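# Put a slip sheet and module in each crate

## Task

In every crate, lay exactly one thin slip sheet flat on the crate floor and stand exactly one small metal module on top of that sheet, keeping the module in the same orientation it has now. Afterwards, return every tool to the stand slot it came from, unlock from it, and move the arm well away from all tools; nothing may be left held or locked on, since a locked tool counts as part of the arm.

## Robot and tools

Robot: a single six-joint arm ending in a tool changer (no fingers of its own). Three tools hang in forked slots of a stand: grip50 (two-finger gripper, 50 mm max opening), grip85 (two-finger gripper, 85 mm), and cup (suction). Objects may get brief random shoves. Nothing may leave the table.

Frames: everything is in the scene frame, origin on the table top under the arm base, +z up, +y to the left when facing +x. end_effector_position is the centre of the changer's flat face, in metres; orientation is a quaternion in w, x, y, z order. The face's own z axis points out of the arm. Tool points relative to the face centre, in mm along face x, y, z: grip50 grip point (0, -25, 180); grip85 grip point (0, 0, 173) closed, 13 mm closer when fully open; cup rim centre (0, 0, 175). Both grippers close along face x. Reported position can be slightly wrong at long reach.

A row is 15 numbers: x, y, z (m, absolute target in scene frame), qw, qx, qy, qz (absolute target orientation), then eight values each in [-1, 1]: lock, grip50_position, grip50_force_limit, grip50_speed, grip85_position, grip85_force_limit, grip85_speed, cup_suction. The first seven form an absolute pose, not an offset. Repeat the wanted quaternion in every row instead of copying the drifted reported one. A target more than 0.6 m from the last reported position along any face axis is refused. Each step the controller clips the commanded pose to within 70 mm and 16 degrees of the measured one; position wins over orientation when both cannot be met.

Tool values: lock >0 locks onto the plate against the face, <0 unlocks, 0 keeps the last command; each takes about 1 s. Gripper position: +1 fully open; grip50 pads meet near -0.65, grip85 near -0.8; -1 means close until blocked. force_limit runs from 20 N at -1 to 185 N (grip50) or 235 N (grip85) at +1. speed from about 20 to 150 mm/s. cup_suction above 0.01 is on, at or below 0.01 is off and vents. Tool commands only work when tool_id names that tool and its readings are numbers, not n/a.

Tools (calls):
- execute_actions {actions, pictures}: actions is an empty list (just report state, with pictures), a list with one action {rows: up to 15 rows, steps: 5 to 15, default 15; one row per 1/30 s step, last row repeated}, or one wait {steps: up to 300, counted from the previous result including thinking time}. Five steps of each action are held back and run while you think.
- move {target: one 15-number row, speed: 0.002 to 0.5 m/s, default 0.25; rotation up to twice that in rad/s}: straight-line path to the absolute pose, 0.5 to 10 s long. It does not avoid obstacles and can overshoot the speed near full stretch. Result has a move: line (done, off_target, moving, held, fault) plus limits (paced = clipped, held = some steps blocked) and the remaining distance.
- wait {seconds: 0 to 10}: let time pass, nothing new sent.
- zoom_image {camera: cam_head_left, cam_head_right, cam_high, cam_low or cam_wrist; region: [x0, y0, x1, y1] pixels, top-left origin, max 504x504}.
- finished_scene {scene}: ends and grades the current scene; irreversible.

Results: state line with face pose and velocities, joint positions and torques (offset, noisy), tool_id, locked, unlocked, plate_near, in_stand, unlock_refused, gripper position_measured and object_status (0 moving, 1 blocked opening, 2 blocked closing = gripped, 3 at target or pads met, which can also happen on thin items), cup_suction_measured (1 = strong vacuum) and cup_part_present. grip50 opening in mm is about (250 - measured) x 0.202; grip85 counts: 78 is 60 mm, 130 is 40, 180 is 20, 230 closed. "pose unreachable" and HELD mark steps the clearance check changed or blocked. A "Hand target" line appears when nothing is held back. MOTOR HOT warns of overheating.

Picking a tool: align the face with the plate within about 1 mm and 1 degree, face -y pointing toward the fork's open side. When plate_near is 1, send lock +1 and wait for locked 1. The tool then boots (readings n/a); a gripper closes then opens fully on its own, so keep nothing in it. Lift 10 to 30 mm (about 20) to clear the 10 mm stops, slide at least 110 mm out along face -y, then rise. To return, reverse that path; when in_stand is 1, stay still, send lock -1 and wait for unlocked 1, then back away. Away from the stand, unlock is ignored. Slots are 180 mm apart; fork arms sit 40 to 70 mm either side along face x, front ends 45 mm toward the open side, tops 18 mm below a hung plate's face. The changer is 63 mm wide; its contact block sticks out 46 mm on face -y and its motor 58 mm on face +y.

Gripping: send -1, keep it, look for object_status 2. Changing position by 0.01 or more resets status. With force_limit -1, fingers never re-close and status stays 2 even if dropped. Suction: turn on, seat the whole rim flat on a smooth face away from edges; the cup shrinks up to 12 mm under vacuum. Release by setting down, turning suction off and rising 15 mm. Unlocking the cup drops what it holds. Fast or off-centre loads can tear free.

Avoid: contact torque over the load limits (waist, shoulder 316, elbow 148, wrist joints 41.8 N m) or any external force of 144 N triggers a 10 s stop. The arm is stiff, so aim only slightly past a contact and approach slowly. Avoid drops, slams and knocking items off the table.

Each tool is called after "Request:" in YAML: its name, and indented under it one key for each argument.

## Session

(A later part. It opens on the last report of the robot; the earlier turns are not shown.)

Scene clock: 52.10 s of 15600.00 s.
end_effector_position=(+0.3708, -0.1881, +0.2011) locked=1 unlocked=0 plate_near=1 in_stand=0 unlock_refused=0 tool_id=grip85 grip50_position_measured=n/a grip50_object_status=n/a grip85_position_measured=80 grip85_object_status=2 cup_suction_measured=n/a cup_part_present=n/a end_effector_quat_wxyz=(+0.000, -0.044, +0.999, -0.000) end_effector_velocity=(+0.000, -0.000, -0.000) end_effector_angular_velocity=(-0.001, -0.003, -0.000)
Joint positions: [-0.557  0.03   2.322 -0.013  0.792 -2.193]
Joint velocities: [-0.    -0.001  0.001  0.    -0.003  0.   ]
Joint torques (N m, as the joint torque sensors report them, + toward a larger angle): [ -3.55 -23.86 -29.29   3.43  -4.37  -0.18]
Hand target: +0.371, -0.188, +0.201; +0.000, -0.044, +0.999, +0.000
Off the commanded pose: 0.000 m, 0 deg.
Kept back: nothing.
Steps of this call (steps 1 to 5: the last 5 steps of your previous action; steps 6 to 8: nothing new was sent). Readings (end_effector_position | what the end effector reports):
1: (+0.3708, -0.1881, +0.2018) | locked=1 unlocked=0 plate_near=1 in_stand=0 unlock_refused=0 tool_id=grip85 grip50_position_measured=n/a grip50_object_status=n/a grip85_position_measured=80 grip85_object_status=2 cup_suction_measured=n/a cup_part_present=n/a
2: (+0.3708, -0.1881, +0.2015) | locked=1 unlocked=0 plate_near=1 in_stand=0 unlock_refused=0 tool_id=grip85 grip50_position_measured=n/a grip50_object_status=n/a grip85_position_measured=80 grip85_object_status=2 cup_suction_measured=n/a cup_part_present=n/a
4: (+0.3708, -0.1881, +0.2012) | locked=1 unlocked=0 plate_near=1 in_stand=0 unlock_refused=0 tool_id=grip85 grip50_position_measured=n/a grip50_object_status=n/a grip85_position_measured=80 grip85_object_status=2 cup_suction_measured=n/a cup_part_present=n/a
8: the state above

Request:
execute_actions:
  actions:
    - {"rows":[[0.3708,-0.1881,0.2016,0,-0.0436,0.9990,0,0,0,0,0,1,-0.2,0.5,0]],"steps":15}

Request:
move:
  target: [0.3708,-0.1881,0.255,0,-0.0436,0.9990,0,0,0,0,0,1,-0.2,0.5,0]
  speed: 0.2

Scene clock: 52.73 s of 15600.00 s.
end_effector_position=(+0.3708, -0.1881, +0.2015) locked=1 unlocked=0 plate_near=1 in_stand=0 unlock_refused=0 tool_id=grip85 grip50_position_measured=n/a grip50_object_status=n/a grip85_position_measured=9 grip85_object_status=0 cup_suction_measured=n/a cup_part_present=n/a end_effector_quat_wxyz=(-0.000, -0.044, +0.999, +0.000) end_effector_velocity=(+0.000, -0.000, +0.000) end_effector_angular_velocity=(-0.001, -0.001, +0.000)
Joint positions: [-0.557  0.03   2.321 -0.013  0.794 -2.193]
Joint velocities: [ 0.    -0.001 -0.    -0.    -0.    -0.   ]
Joint torques (N m, as the joint torque sensors report them, + toward a larger angle): [ -2.69 -39.63 -37.33   3.39  -0.15   0.02]
Steps of this call (steps 1 to 9: nothing new was sent; steps 10 to 19: the first 10 steps of this action). Readings (end_effector_position | what the end effector reports):
10: (+0.3708, -0.1881, +0.2010) | locked=1 unlocked=0 plate_near=1 in_stand=0 unlock_refused=0 tool_id=grip85 grip50_position_measured=n/a grip50_object_status=n/a grip85_position_measured=80 grip85_object_status=0 cup_suction_measured=n/a cup_part_present=n/a
11: (+0.3708, -0.1881, +0.2010) | locked=1 unlocked=0 plate_near=1 in_stand=0 unlock_refused=0 tool_id=grip85 grip50_position_measured=n/a grip50_object_status=n/a grip85_position_measured=78 grip85_object_status=0 cup_suction_measured=n/a cup_part_present=n/a
13: (+0.3707, -0.1881, +0.2011) | locked=1 unlocked=0 plate_near=1 in_stand=0 unlock_refused=0 tool_id=grip85 grip50_position_measured=n/a grip50_object_status=n/a grip85_position_measured=63 grip85_object_status=0 cup_suction_measured=n/a cup_part_present=n/a
17: (+0.3708, -0.1881, +0.2015) | locked=1 unlocked=0 plate_near=1 in_stand=0 unlock_refused=0 tool_id=grip85 grip50_position_measured=n/a grip50_object_status=n/a grip85_position_measured=23 grip85_object_status=0 cup_suction_measured=n/a cup_part_present=n/a
19: the state above

Scene clock: 53.87 s of 15600.00 s.
end_effector_position=(+0.3708, -0.1881, +0.2549) locked=1 unlocked=0 plate_near=1 in_stand=0 unlock_refused=0 tool_id=grip85 grip50_position_measured=n/a grip50_object_status=n/a grip85_position_measured=3 grip85_object_status=3 cup_suction_measured=n/a cup_part_present=n/a end_effector_quat_wxyz=(-0.000, -0.044, +0.999, -0.000) end_effector_velocity=(-0.000, +0.000, +0.001) end_effector_angular_velocity=(+0.000, +0.000, -0.000)
Joint positions: [-0.556 -0.045  2.269 -0.012  0.921 -2.194]
Joint velocities: [-0.    -0.002 -0.001  0.     0.004 -0.   ]
Joint torques (N m, as the joint torque sensors report them, + toward a larger angle): [ -3.54 -34.37 -41.38   3.73  -0.16   0.07]
Hand target: +0.371, -0.188, +0.255; -0.000, -0.044, +0.999, -0.000
Off your previous action's commanded pose: 0.000 m, 0 deg at its last step (step 5 of this call).
Off the commanded pose: 0.000 m, 0 deg.
Kept back: nothing.
move: done

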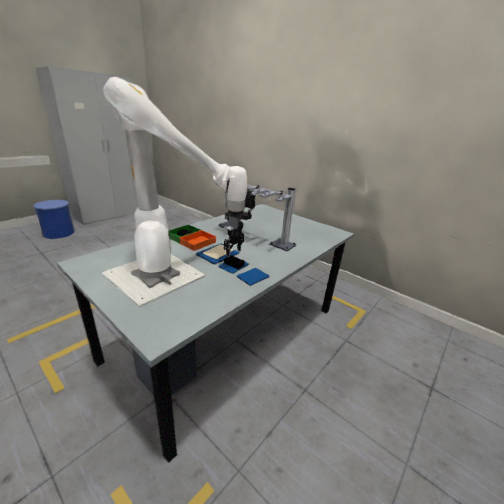

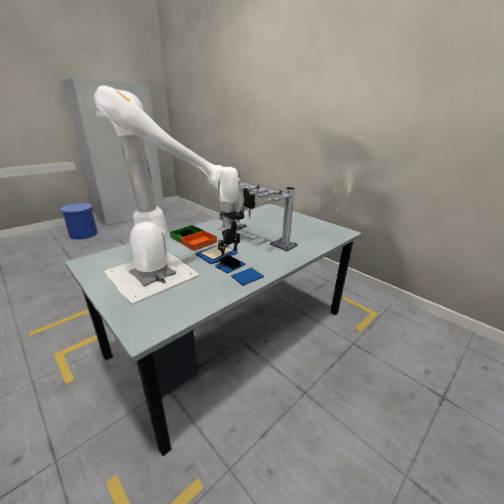

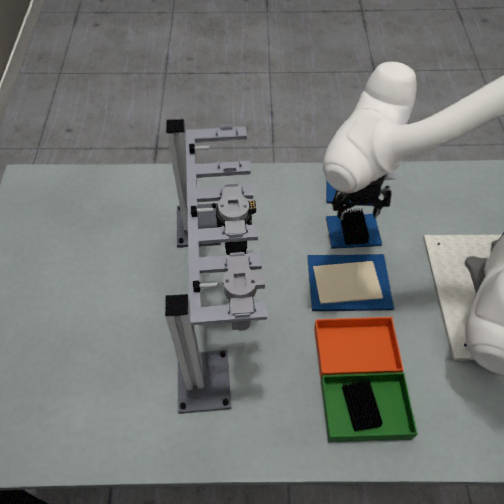

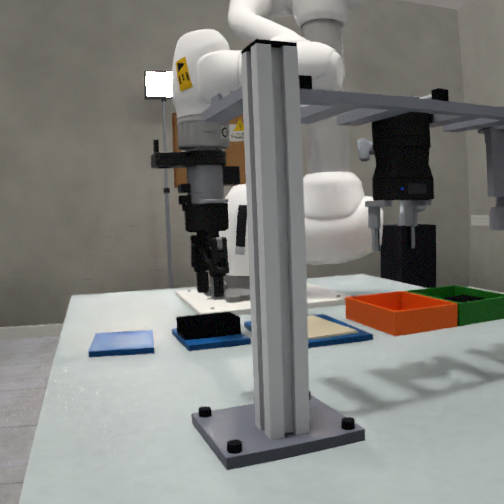

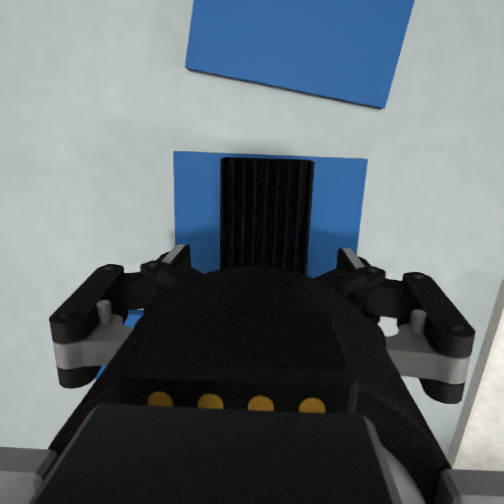

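Request:
move:
  target: [0.41,0.37,0.31,0,0,1,0,0,0,0,0,1,-0.2,0.5,0]
  speed: 0.5

Request:
zoom_image:
  camera: "cam_wrist"
  region: [120, 30, 420, 260]

Scene clock: 56.67 s of 15600.00 s.
end_effector_position=(+0.4109, +0.3707, +0.3098) locked=1 unlocked=0 plate_near=1 in_stand=0 unlock_refused=0 tool_id=grip85 grip50_position_measured=n/a grip50_object_status=n/a grip85_position_measured=3 grip85_object_status=3 cup_suction_measured=n/a cup_part_present=n/a end_effector_quat_wxyz=(+0.001, +0.000, +1.000, +0.000) end_effector_velocity=(+0.001, +0.001, -0.000) end_effector_angular_velocity=(-0.001, +0.000, -0.000)
Joint positions: [ 0.66   0.122  1.983 -0.001  1.045 -0.898]
Joint velocities: [ 0.001  0.002 -0.002 -0.001  0.001  0.001]
Joint torques (N m, as the joint torque sensors report them, + toward a larger angle): [ -4.15 -57.41 -44.94   4.01   0.01   0.  ]
Hand target: +0.411, +0.371, +0.310; +0.001, +0.000, +1.000, +0.000
Off the commanded pose: 0.001 m, 0 deg.
Kept back: nothing.
move: done; limits=paced

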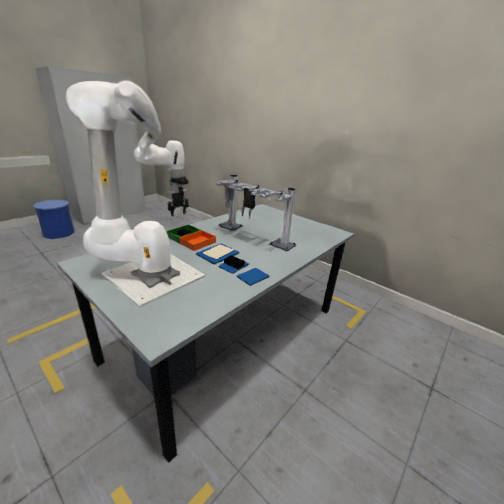

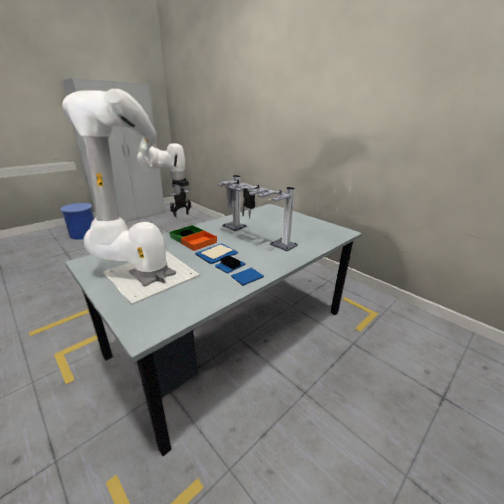

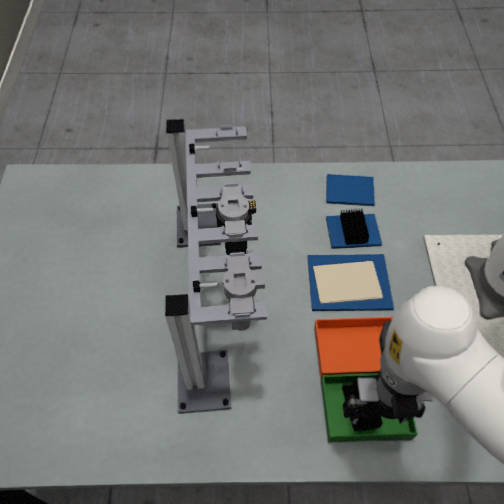

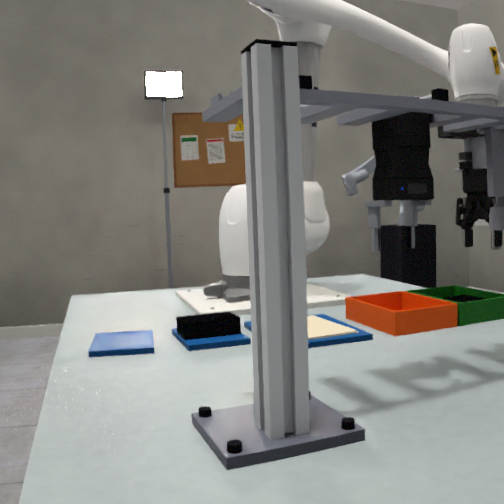

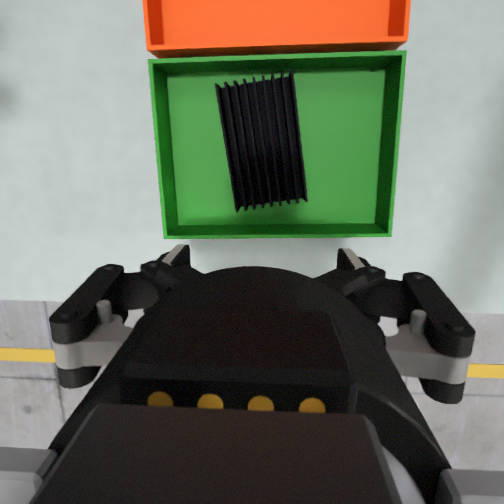

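Region (120, 30, 420, 260) of cam_wrist's 504x504 image, scaled by 1.680, with more detail than that image has; it fills the top 386 rows of this view, and the rest is white.

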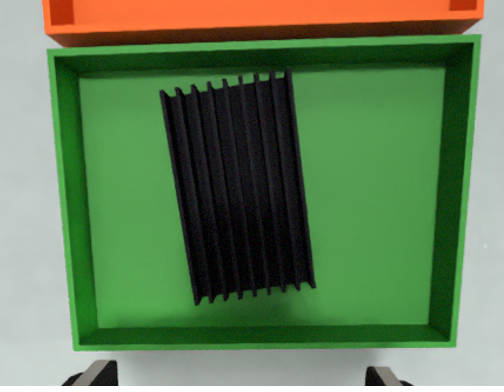

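Request:
move:
  target: [0.4135,0.3115,0.245,0,-0.0898,0.9960,0,0,0,0,0,1,-0.2,0.5,0]
  speed: 0.3

Request:
move:
  target: [0.4135,0.3115,0.195,0,-0.0898,0.9960,0,0,0,0,0,1,-0.2,0.5,0]
  speed: 0.12

Scene clock: 58.67 s of 15600.00 s.
end_effector_position=(+0.4134, +0.3115, +0.2451) locked=1 unlocked=0 plate_near=1 in_stand=0 unlock_refused=0 tool_id=grip85 grip50_position_measured=n/a grip50_object_status=n/a grip85_position_measured=3 grip85_object_status=3 cup_suction_measured=n/a cup_part_present=n/a end_effector_quat_wxyz=(-0.000, -0.090, +0.996, -0.000) end_effector_velocity=(+0.000, -0.001, -0.001) end_effector_angular_velocity=(+0.000, +0.001, +0.001)
Joint positions: [ 0.568  0.134  2.108 -0.002  0.909 -1.169]
Joint velocities: [-0.002  0.     0.001  0.001 -0.001 -0.004]
Joint torques (N m, as the joint torque sensors report them, + toward a larger angle): [ -5.47 -54.48 -41.62   3.65   0.    -0.28]
Hand target: +0.413, +0.311, +0.245; -0.000, -0.090, +0.996, +0.000
Off the commanded pose: 0.000 m, 0 deg.
Kept back: nothing.
move: done

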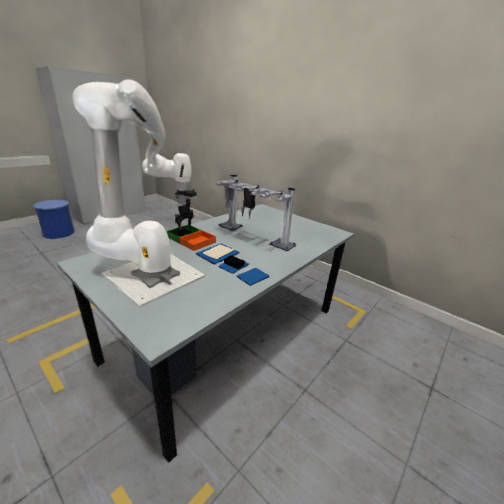

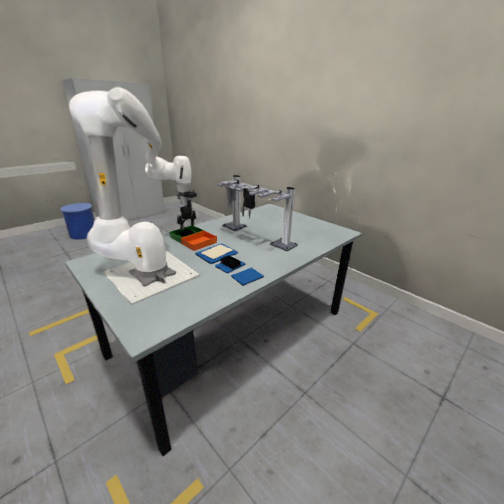

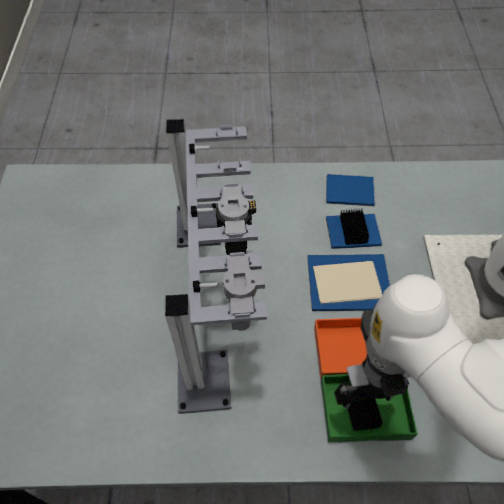

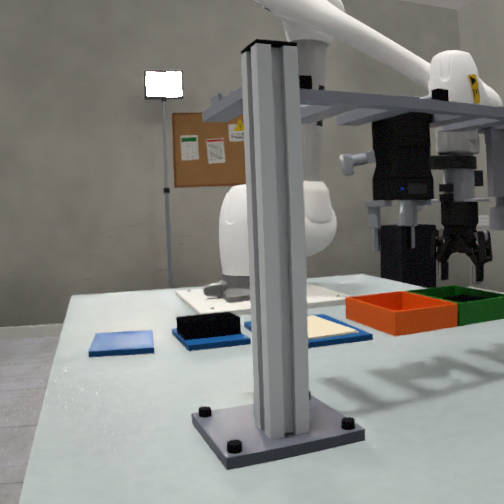

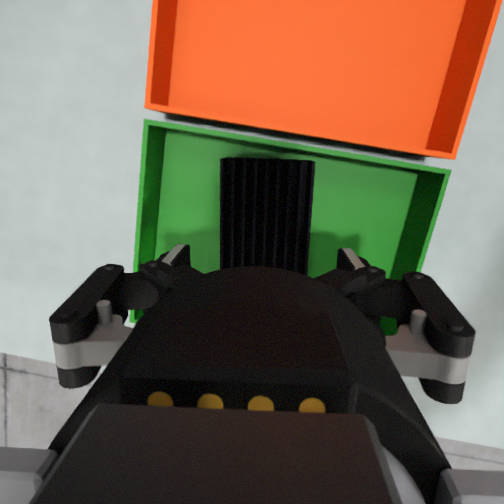

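Scene clock: 59.50 s of 15600.00 s.
end_effector_position=(+0.4134, +0.3115, +0.1951) locked=1 unlocked=0 plate_near=1 in_stand=0 unlock_refused=0 tool_id=grip85 grip50_position_measured=n/a grip50_object_status=n/a grip85_position_measured=3 grip85_object_status=3 cup_suction_measured=n/a cup_part_present=n/a end_effector_quat_wxyz=(-0.000, -0.090, +0.996, +0.000) end_effector_velocity=(+0.000, +0.000, -0.000) end_effector_angular_velocity=(+0.001, -0.002, +0.000)
Joint positions: [ 0.567  0.197  2.15  -0.002  0.804 -1.17 ]
Joint velocities: [ 0.     0.     0.001 -0.    -0.003 -0.   ]
Joint torques (N m, as the joint torque sensors report them, + toward a larger angle): [ -3.7  -58.03 -37.79   3.46   0.18   0.01]
Hand target: +0.413, +0.311, +0.195; -0.000, -0.090, +0.996, +0.000
Off the commanded pose: 0.000 m, 0 deg.
Kept back: nothing.
move: done

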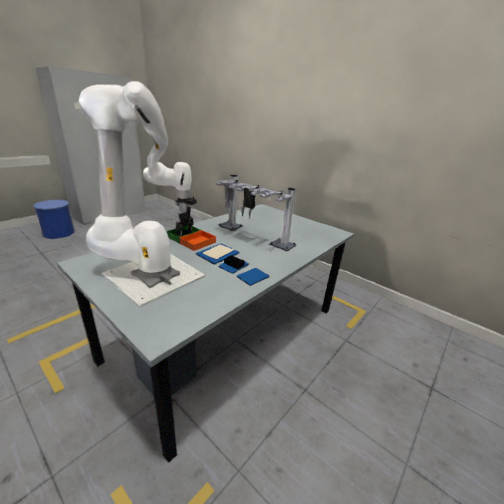

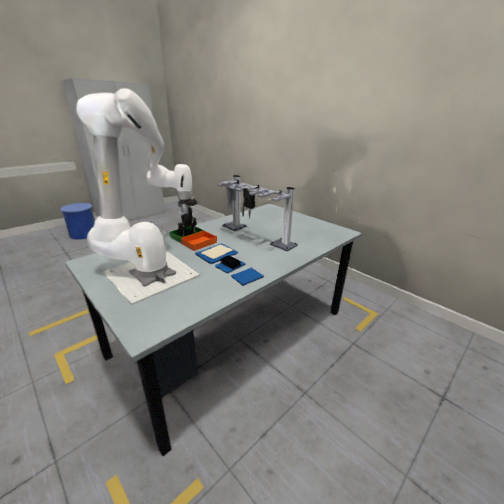

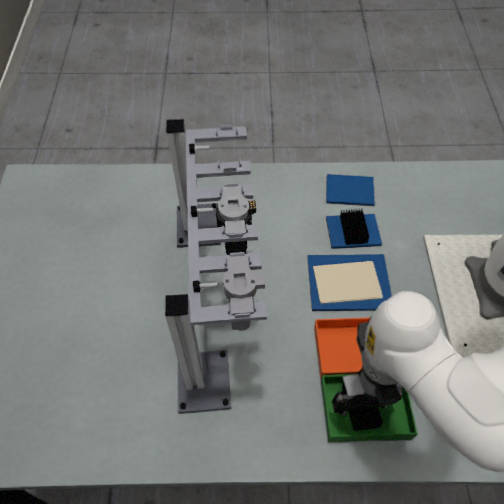

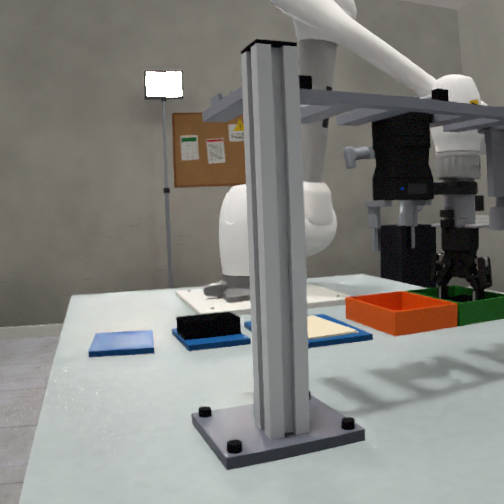

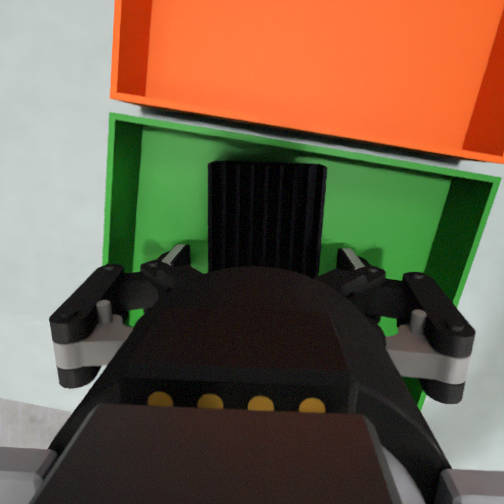

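Request:
move:
  target: [0.4134,0.3115,0.1953,0,-0.0898,0.9960,0,0,0,0,0,-1,-0.2,0.2,0]
  speed: 0.01

Scene clock: 60.43 s of 15600.00 s.
end_effector_position=(+0.4134, +0.3115, +0.1953) locked=1 unlocked=0 plate_near=1 in_stand=0 unlock_refused=0 tool_id=grip85 grip50_position_measured=n/a grip50_object_status=n/a grip85_position_measured=81 grip85_object_status=2 cup_suction_measured=n/a cup_part_present=n/a end_effector_quat_wxyz=(-0.000, -0.090, +0.996, -0.000) end_effector_velocity=(+0.000, +0.000, +0.001) end_effector_angular_velocity=(+0.001, -0.002, -0.000)
Joint positions: [ 0.567  0.196  2.15  -0.002  0.805 -1.169]
Joint velocities: [ 0.    -0.001  0.    -0.    -0.001  0.   ]
Joint torques (N m, as the joint torque sensors report them, + toward a larger angle): [ -3.18 -54.18 -33.44   3.67   0.8    0.02]
Hand target: +0.413, +0.312, +0.195; +0.000, -0.090, +0.996, -0.000
Off the commanded pose: 0.000 m, 0 deg.
Kept back: nothing.
move: done

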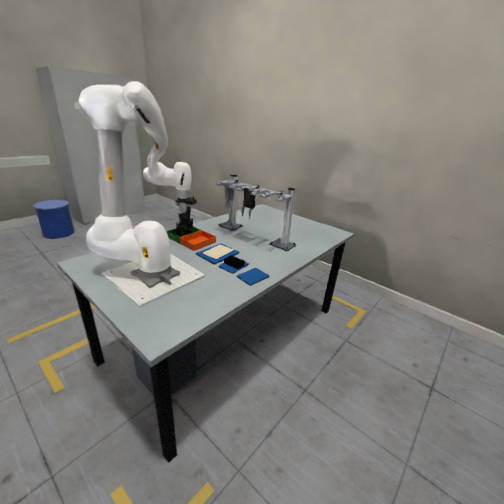

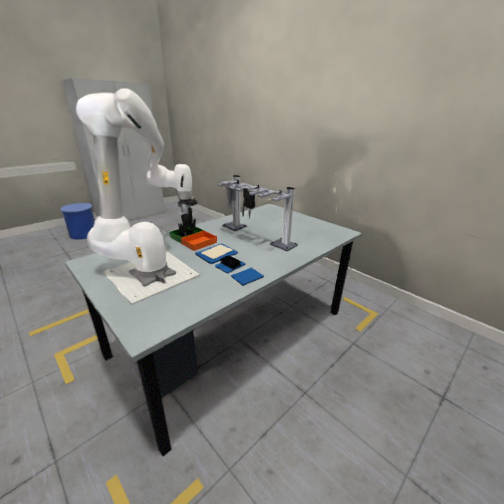

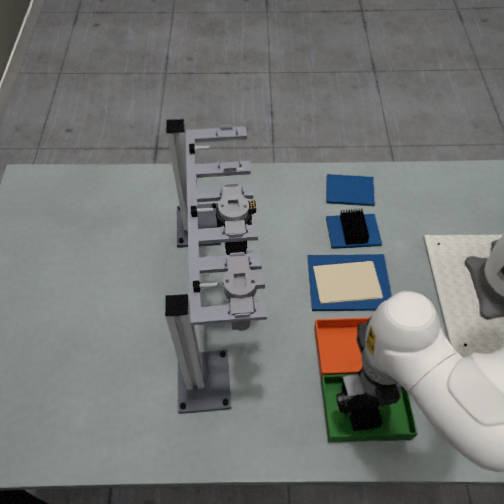

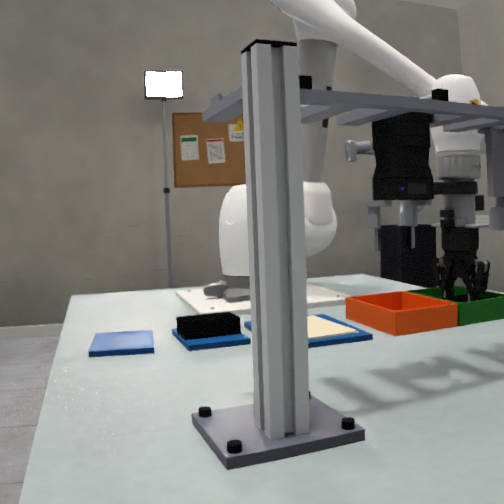

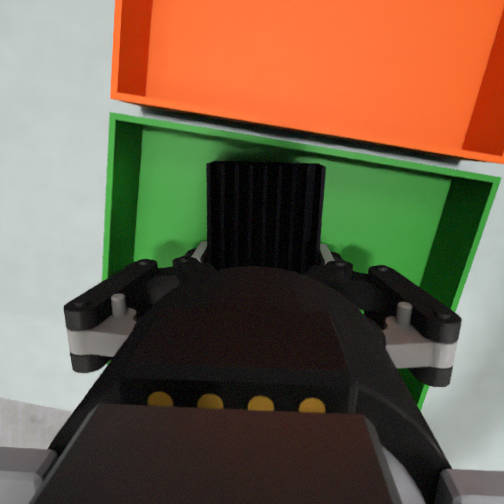

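Request:
move:
  target: [0.4134,0.3115,0.26,0,-0.0898,0.9960,0,0,0,0,0,-1,-0.2,0.2,0]
  speed: 0.18

Request:
move:
  target: [0.3665,-0.27,0.27,0,0.0366,0.9993,0,0,0,0,0,-1,-0.2,0.2,0]
  speed: 0.4

Scene clock: 61.60 s of 15600.00 s.
end_effector_position=(+0.4135, +0.3115, +0.2599) locked=1 unlocked=0 plate_near=1 in_stand=0 unlock_refused=0 tool_id=grip85 grip50_position_measured=n/a grip50_object_status=n/a grip85_position_measured=81 grip85_object_status=2 cup_suction_measured=n/a cup_part_present=n/a end_effector_quat_wxyz=(+0.000, -0.090, +0.996, -0.000) end_effector_velocity=(+0.000, -0.000, +0.001) end_effector_angular_velocity=(+0.000, -0.000, -0.000)
Joint positions: [ 0.568  0.118  2.094 -0.002  0.939 -1.169]
Joint velocities: [-0.    -0.001 -0.001  0.     0.003 -0.   ]
Joint torques (N m, as the joint torque sensors report them, + toward a larger angle): [ -3.46 -54.11 -43.33   3.82   0.36   0.  ]
Hand target: +0.413, +0.312, +0.260; +0.000, -0.090, +0.996, -0.000
Off the commanded pose: 0.000 m, 0 deg.
Kept back: nothing.
move: done

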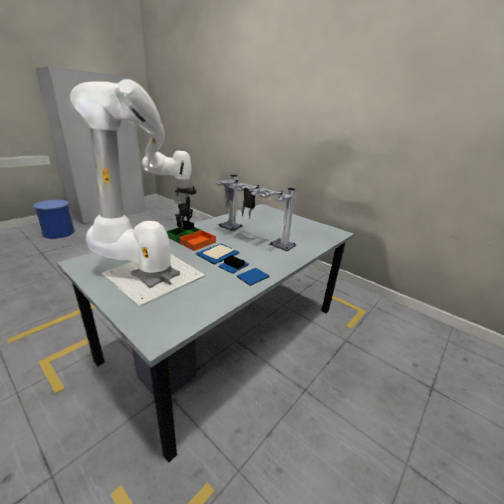

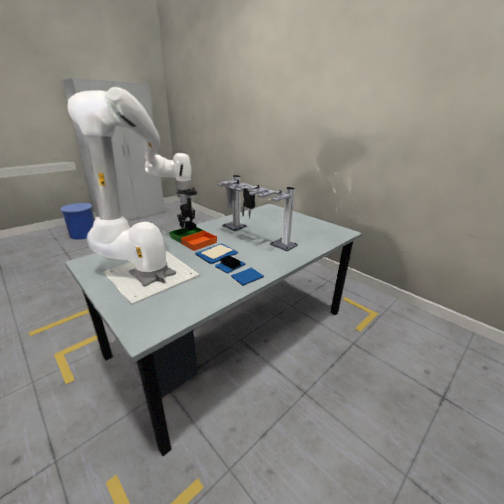

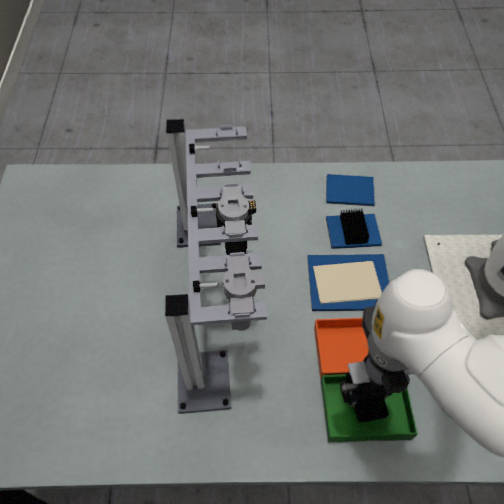

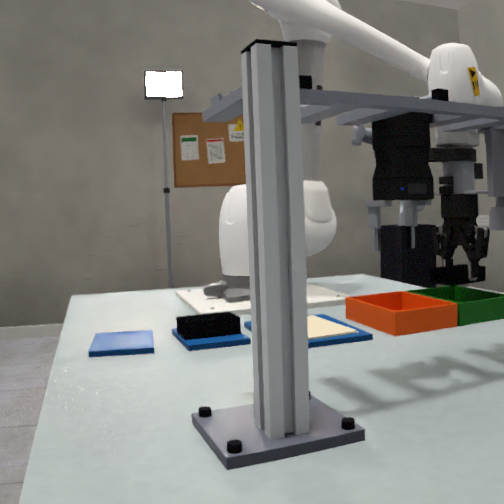

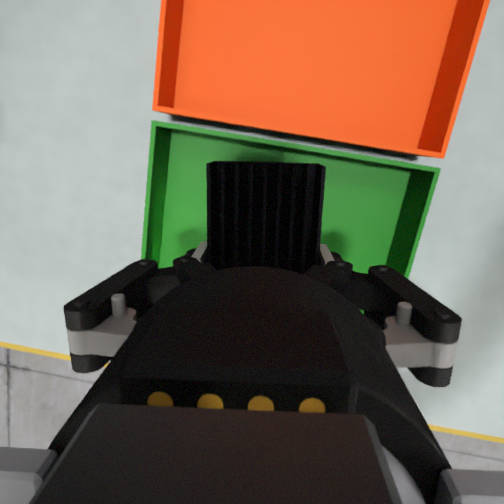

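Scene clock: 63.80 s of 15600.00 s.
end_effector_position=(+0.3655, -0.2707, +0.2701) locked=1 unlocked=0 plate_near=1 in_stand=0 unlock_refused=0 tool_id=grip85 grip50_position_measured=n/a grip50_object_status=n/a grip85_position_measured=81 grip85_object_status=2 cup_suction_measured=n/a cup_part_present=n/a end_effector_quat_wxyz=(-0.001, +0.037, +0.999, -0.000) end_effector_velocity=(+0.000, -0.001, -0.000) end_effector_angular_velocity=(+0.001, -0.000, -0.000)
Joint positions: [-0.716 -0.001  2.191 -0.013  0.954 -2.193]
Joint velocities: [-0.001  0.001 -0.001  0.001  0.    -0.002]
Joint torques (N m, as the joint torque sensors report them, + toward a larger angle): [ -3.41 -40.82 -43.07   3.63  -0.17   0.07]
Hand target: +0.366, -0.271, +0.270; -0.001, +0.037, +0.999, -0.000
Off the commanded pose: 0.001 m, 0 deg.
Kept back: nothing.
move: done; limits=paced

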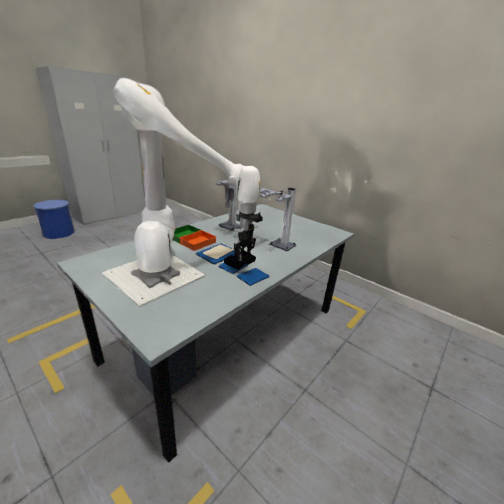

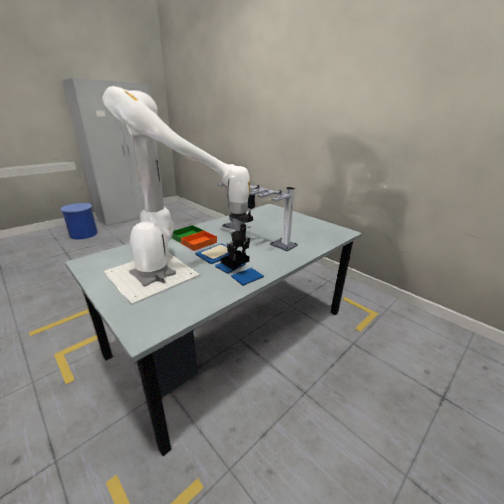

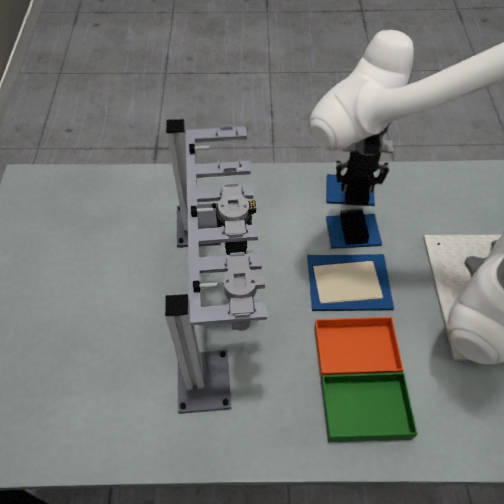

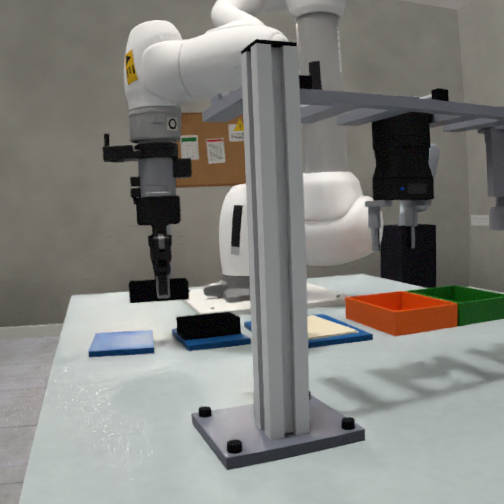

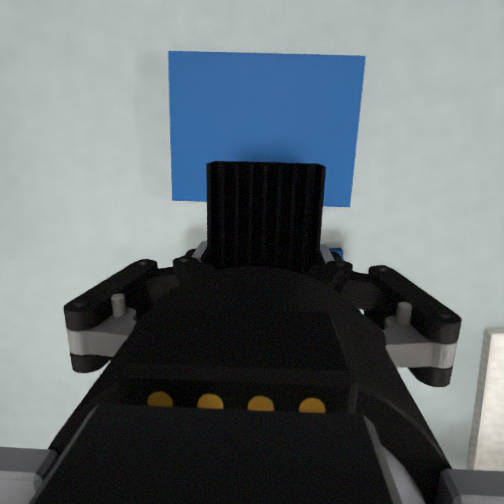

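Request:
move:
  target: [0.3630,-0.3392,0.235,0,0.0366,0.9993,0,0,0,0,0,-1,-0.2,0.2,0]
  speed: 0.2

Request:
move:
  target: [0.3630,-0.3392,0.2045,0,0.0366,0.9993,0,0,0,0,0,-1,-0.2,0.2,0]
  speed: 0.08

Request:
execute_actions:
  actions:
    - {"rows":[[0.3630,-0.3392,0.2041,0,0.0366,0.9993,0,0,0,0,0,-1,-0.2,0.2,0],[0.3630,-0.3392,0.2037,0,0.0366,0.9993,0,0,0,0,0,-1,-0.2,0.2,0],[0.3630,-0.3392,0.2033,0,0.0366,0.9993,0,0,0,0,0,-1,-0.2,0.2,0],[0.3630,-0.3392,0.2030,0,0.0366,0.9993,0,0,0,0,0,-1,-0.2,0.2,0]],"steps":9}

Request:
execute_actions:
  actions:
    - {"steps":8}
  pictures: false

Scene clock: 65.43 s of 15600.00 s.
end_effector_position=(+0.3628, -0.3391, +0.2350) locked=1 unlocked=0 plate_near=1 in_stand=0 unlock_refused=0 tool_id=grip85 grip50_position_measured=n/a grip50_object_status=n/a grip85_position_measured=81 grip85_object_status=2 cup_suction_measured=n/a cup_part_present=n/a end_effector_quat_wxyz=(-0.000, +0.037, +0.999, +0.000) end_effector_velocity=(-0.000, -0.001, +0.000) end_effector_angular_velocity=(-0.000, -0.001, +0.000)
Joint positions: [-0.826  0.104  2.156 -0.012  0.882 -2.303]
Joint velocities: [-0.001  0.    -0.001  0.    -0.001 -0.002]
Joint torques (N m, as the joint torque sensors report them, + toward a larger angle): [ -3.22 -52.07 -41.26   3.51   0.     0.03]
Hand target: +0.363, -0.339, +0.235; -0.000, +0.037, +0.999, +0.000
Off the commanded pose: 0.000 m, 0 deg.
Kept back: nothing.
move: done

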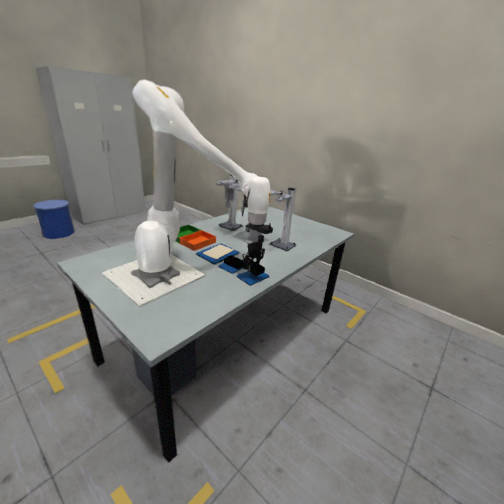

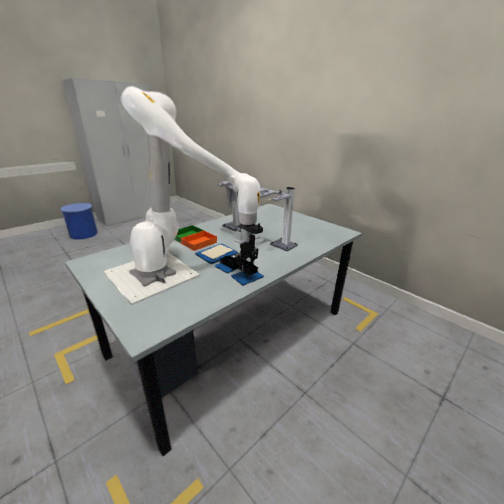

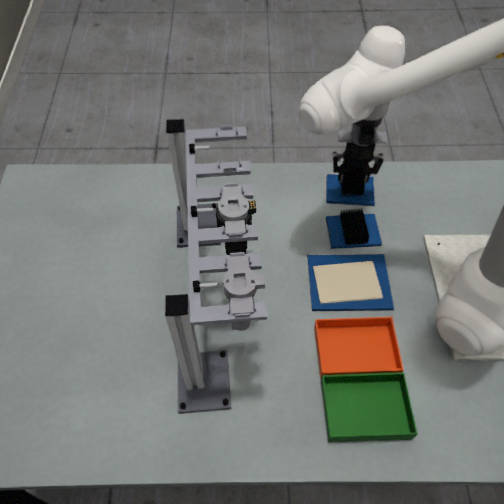

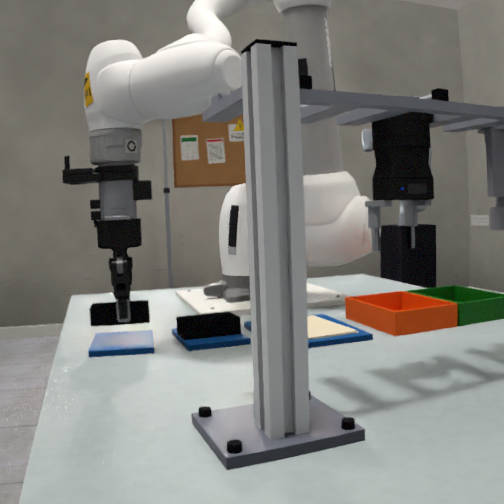

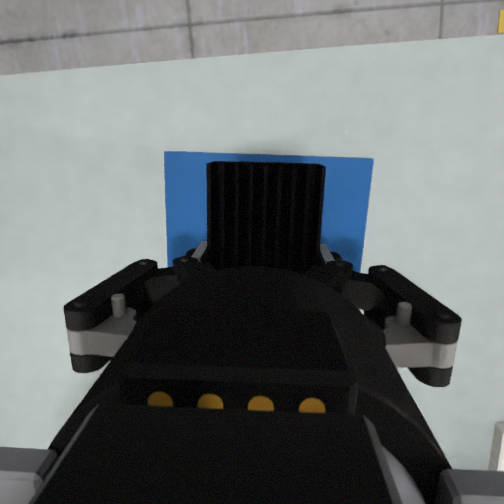

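Scene clock: 66.23 s of 15600.00 s.
end_effector_position=(+0.3630, -0.3392, +0.2046) locked=1 unlocked=0 plate_near=1 in_stand=0 unlock_refused=0 tool_id=grip85 grip50_position_measured=n/a grip50_object_status=n/a grip85_position_measured=81 grip85_object_status=2 cup_suction_measured=n/a cup_part_present=n/a end_effector_quat_wxyz=(+0.000, +0.037, +0.999, +0.000) end_effector_velocity=(-0.000, -0.000, -0.002) end_effector_angular_velocity=(+0.001, +0.001, -0.001)
Joint positions: [-0.826  0.144  2.182 -0.013  0.816 -2.302]
Joint velocities: [-0.     0.003  0.001  0.    -0.003  0.   ]
Joint torques (N m, as the joint torque sensors report them, + toward a larger angle): [ -2.61 -55.14 -39.15   3.46  -0.06   0.  ]
Hand target: +0.363, -0.339, +0.204; +0.000, +0.037, +0.999, +0.000
Off the commanded pose: 0.000 m, 0 deg.
Kept back: nothing.
move: done

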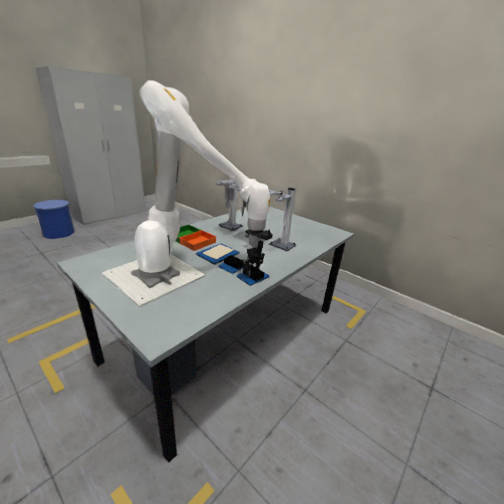

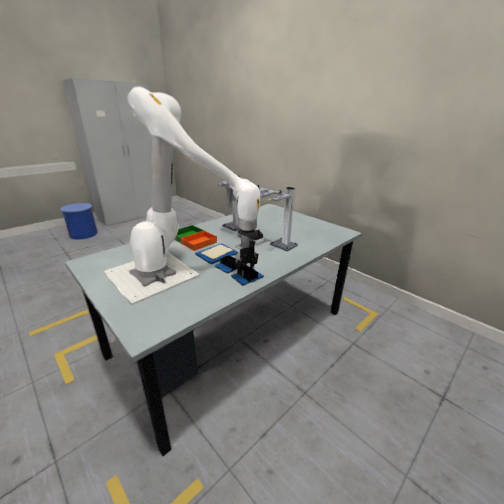

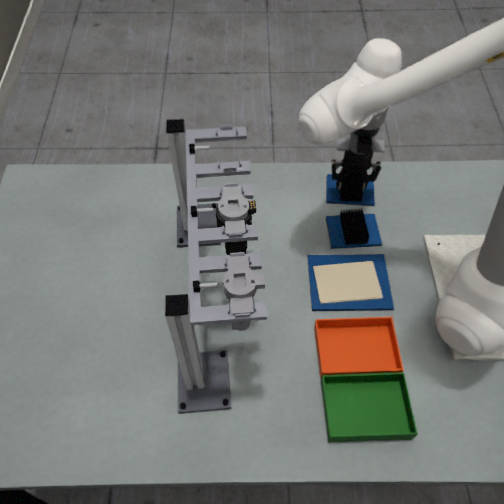

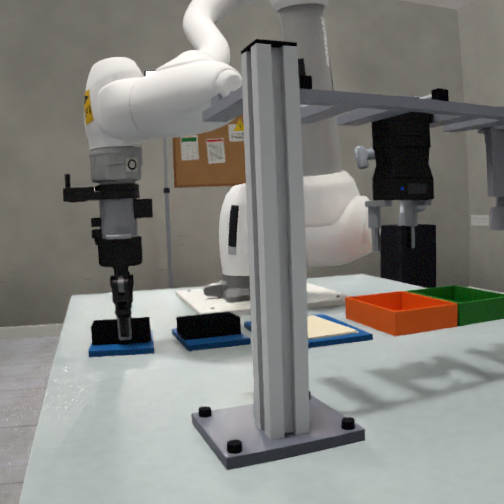

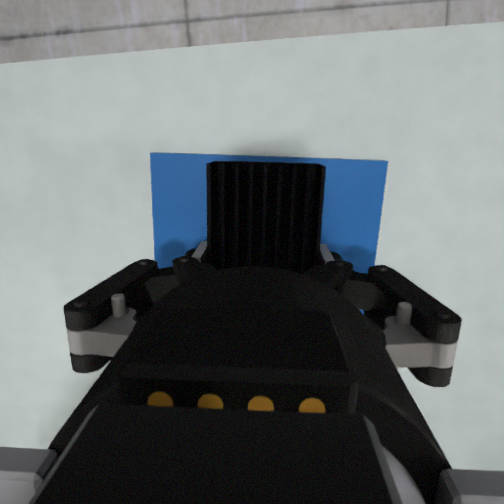

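Scene clock: 66.37 s of 15600.00 s.
end_effector_position=(+0.3630, -0.3392, +0.2038) locked=1 unlocked=0 plate_near=1 in_stand=0 unlock_refused=0 tool_id=grip85 grip50_position_measured=n/a grip50_object_status=n/a grip85_position_measured=81 grip85_object_status=2 cup_suction_measured=n/a cup_part_present=n/a end_effector_quat_wxyz=(+0.000, +0.037, +0.999, +0.000) end_effector_velocity=(+0.000, -0.000, -0.009) end_effector_angular_velocity=(-0.001, -0.000, -0.000)
Joint positions: [-0.826  0.145  2.183 -0.013  0.815 -2.302]
Joint velocities: [-0.     0.012  0.007 -0.001 -0.02   0.001]
Joint torques (N m, as the joint torque sensors report them, + toward a larger angle): [ -2.75 -56.59 -39.66   3.35  -0.06   0.01]
Steps of this call (steps 1 to 4: the first 4 steps of this action). Readings (end_effector_position | what the end effector reports):
1: (+0.3630, -0.3392, +0.2045) | locked=1 unlocked=0 plate_near=1 in_stand=0 unlock_refused=0 tool_id=grip85 grip50_position_measured=n/a grip50_object_status=n/a grip85_position_measured=81 grip85_object_status=2 cup_suction_measured=n/a cup_part_present=n/a
2: (+0.3630, -0.3392, +0.2044) | locked=1 unlocked=0 plate_near=1 in_stand=0 unlock_refused=0 tool_id=grip85 grip50_position_measured=n/a grip50_object_status=n/a grip85_position_measured=81 grip85_object_status=2 cup_suction_measured=n/a cup_part_present=n/a
4: the state above

Scene clock: 66.63 s of 15600.00 s.
end_effector_position=(+0.3630, -0.3392, +0.2030) locked=1 unlocked=0 plate_near=1 in_stand=0 unlock_refused=0 tool_id=grip85 grip50_position_measured=n/a grip50_object_status=n/a grip85_position_measured=81 grip85_object_status=2 cup_suction_measured=n/a cup_part_present=n/a end_effector_quat_wxyz=(+0.000, +0.037, +0.999, +0.000) end_effector_velocity=(+0.000, -0.000, -0.001) end_effector_angular_velocity=(-0.000, -0.000, +0.001)
Joint positions: [-0.826  0.146  2.183 -0.013  0.813 -2.302]
Joint velocities: [ 0.     0.001  0.    -0.    -0.001 -0.001]
Joint torques (N m, as the joint torque sensors report them, + toward a larger angle): [ -2.85 -54.15 -38.95   3.37  -0.16  -0.01]
Hand target: +0.363, -0.339, +0.203; +0.000, +0.037, +0.999, +0.000
Off the commanded pose: 0.000 m, 0 deg.
Kept back: nothing.
Steps of this call (steps 1 to 5: the last 5 steps of your previous action; steps 6 to 8: nothing new was sent). Readings (end_effector_position | what the end effector reports):
1: (+0.3630, -0.3392, +0.2035) | locked=1 unlocked=0 plate_near=1 in_stand=0 unlock_refused=0 tool_id=grip85 grip50_position_measured=n/a grip50_object_status=n/a grip85_position_measured=81 grip85_object_status=2 cup_suction_measured=n/a cup_part_present=n/a
2: (+0.3630, -0.3392, +0.2033) | locked=1 unlocked=0 plate_near=1 in_stand=0 unlock_refused=0 tool_id=grip85 grip50_position_measured=n/a grip50_object_status=n/a grip85_position_measured=81 grip85_object_status=2 cup_suction_measured=n/a cup_part_present=n/a
4: (+0.3630, -0.3392, +0.2031) | locked=1 unlocked=0 plate_near=1 in_stand=0 unlock_refused=0 tool_id=grip85 grip50_position_measured=n/a grip50_object_status=n/a grip85_position_measured=81 grip85_object_status=2 cup_suction_measured=n/a cup_part_present=n/a
8: the state above


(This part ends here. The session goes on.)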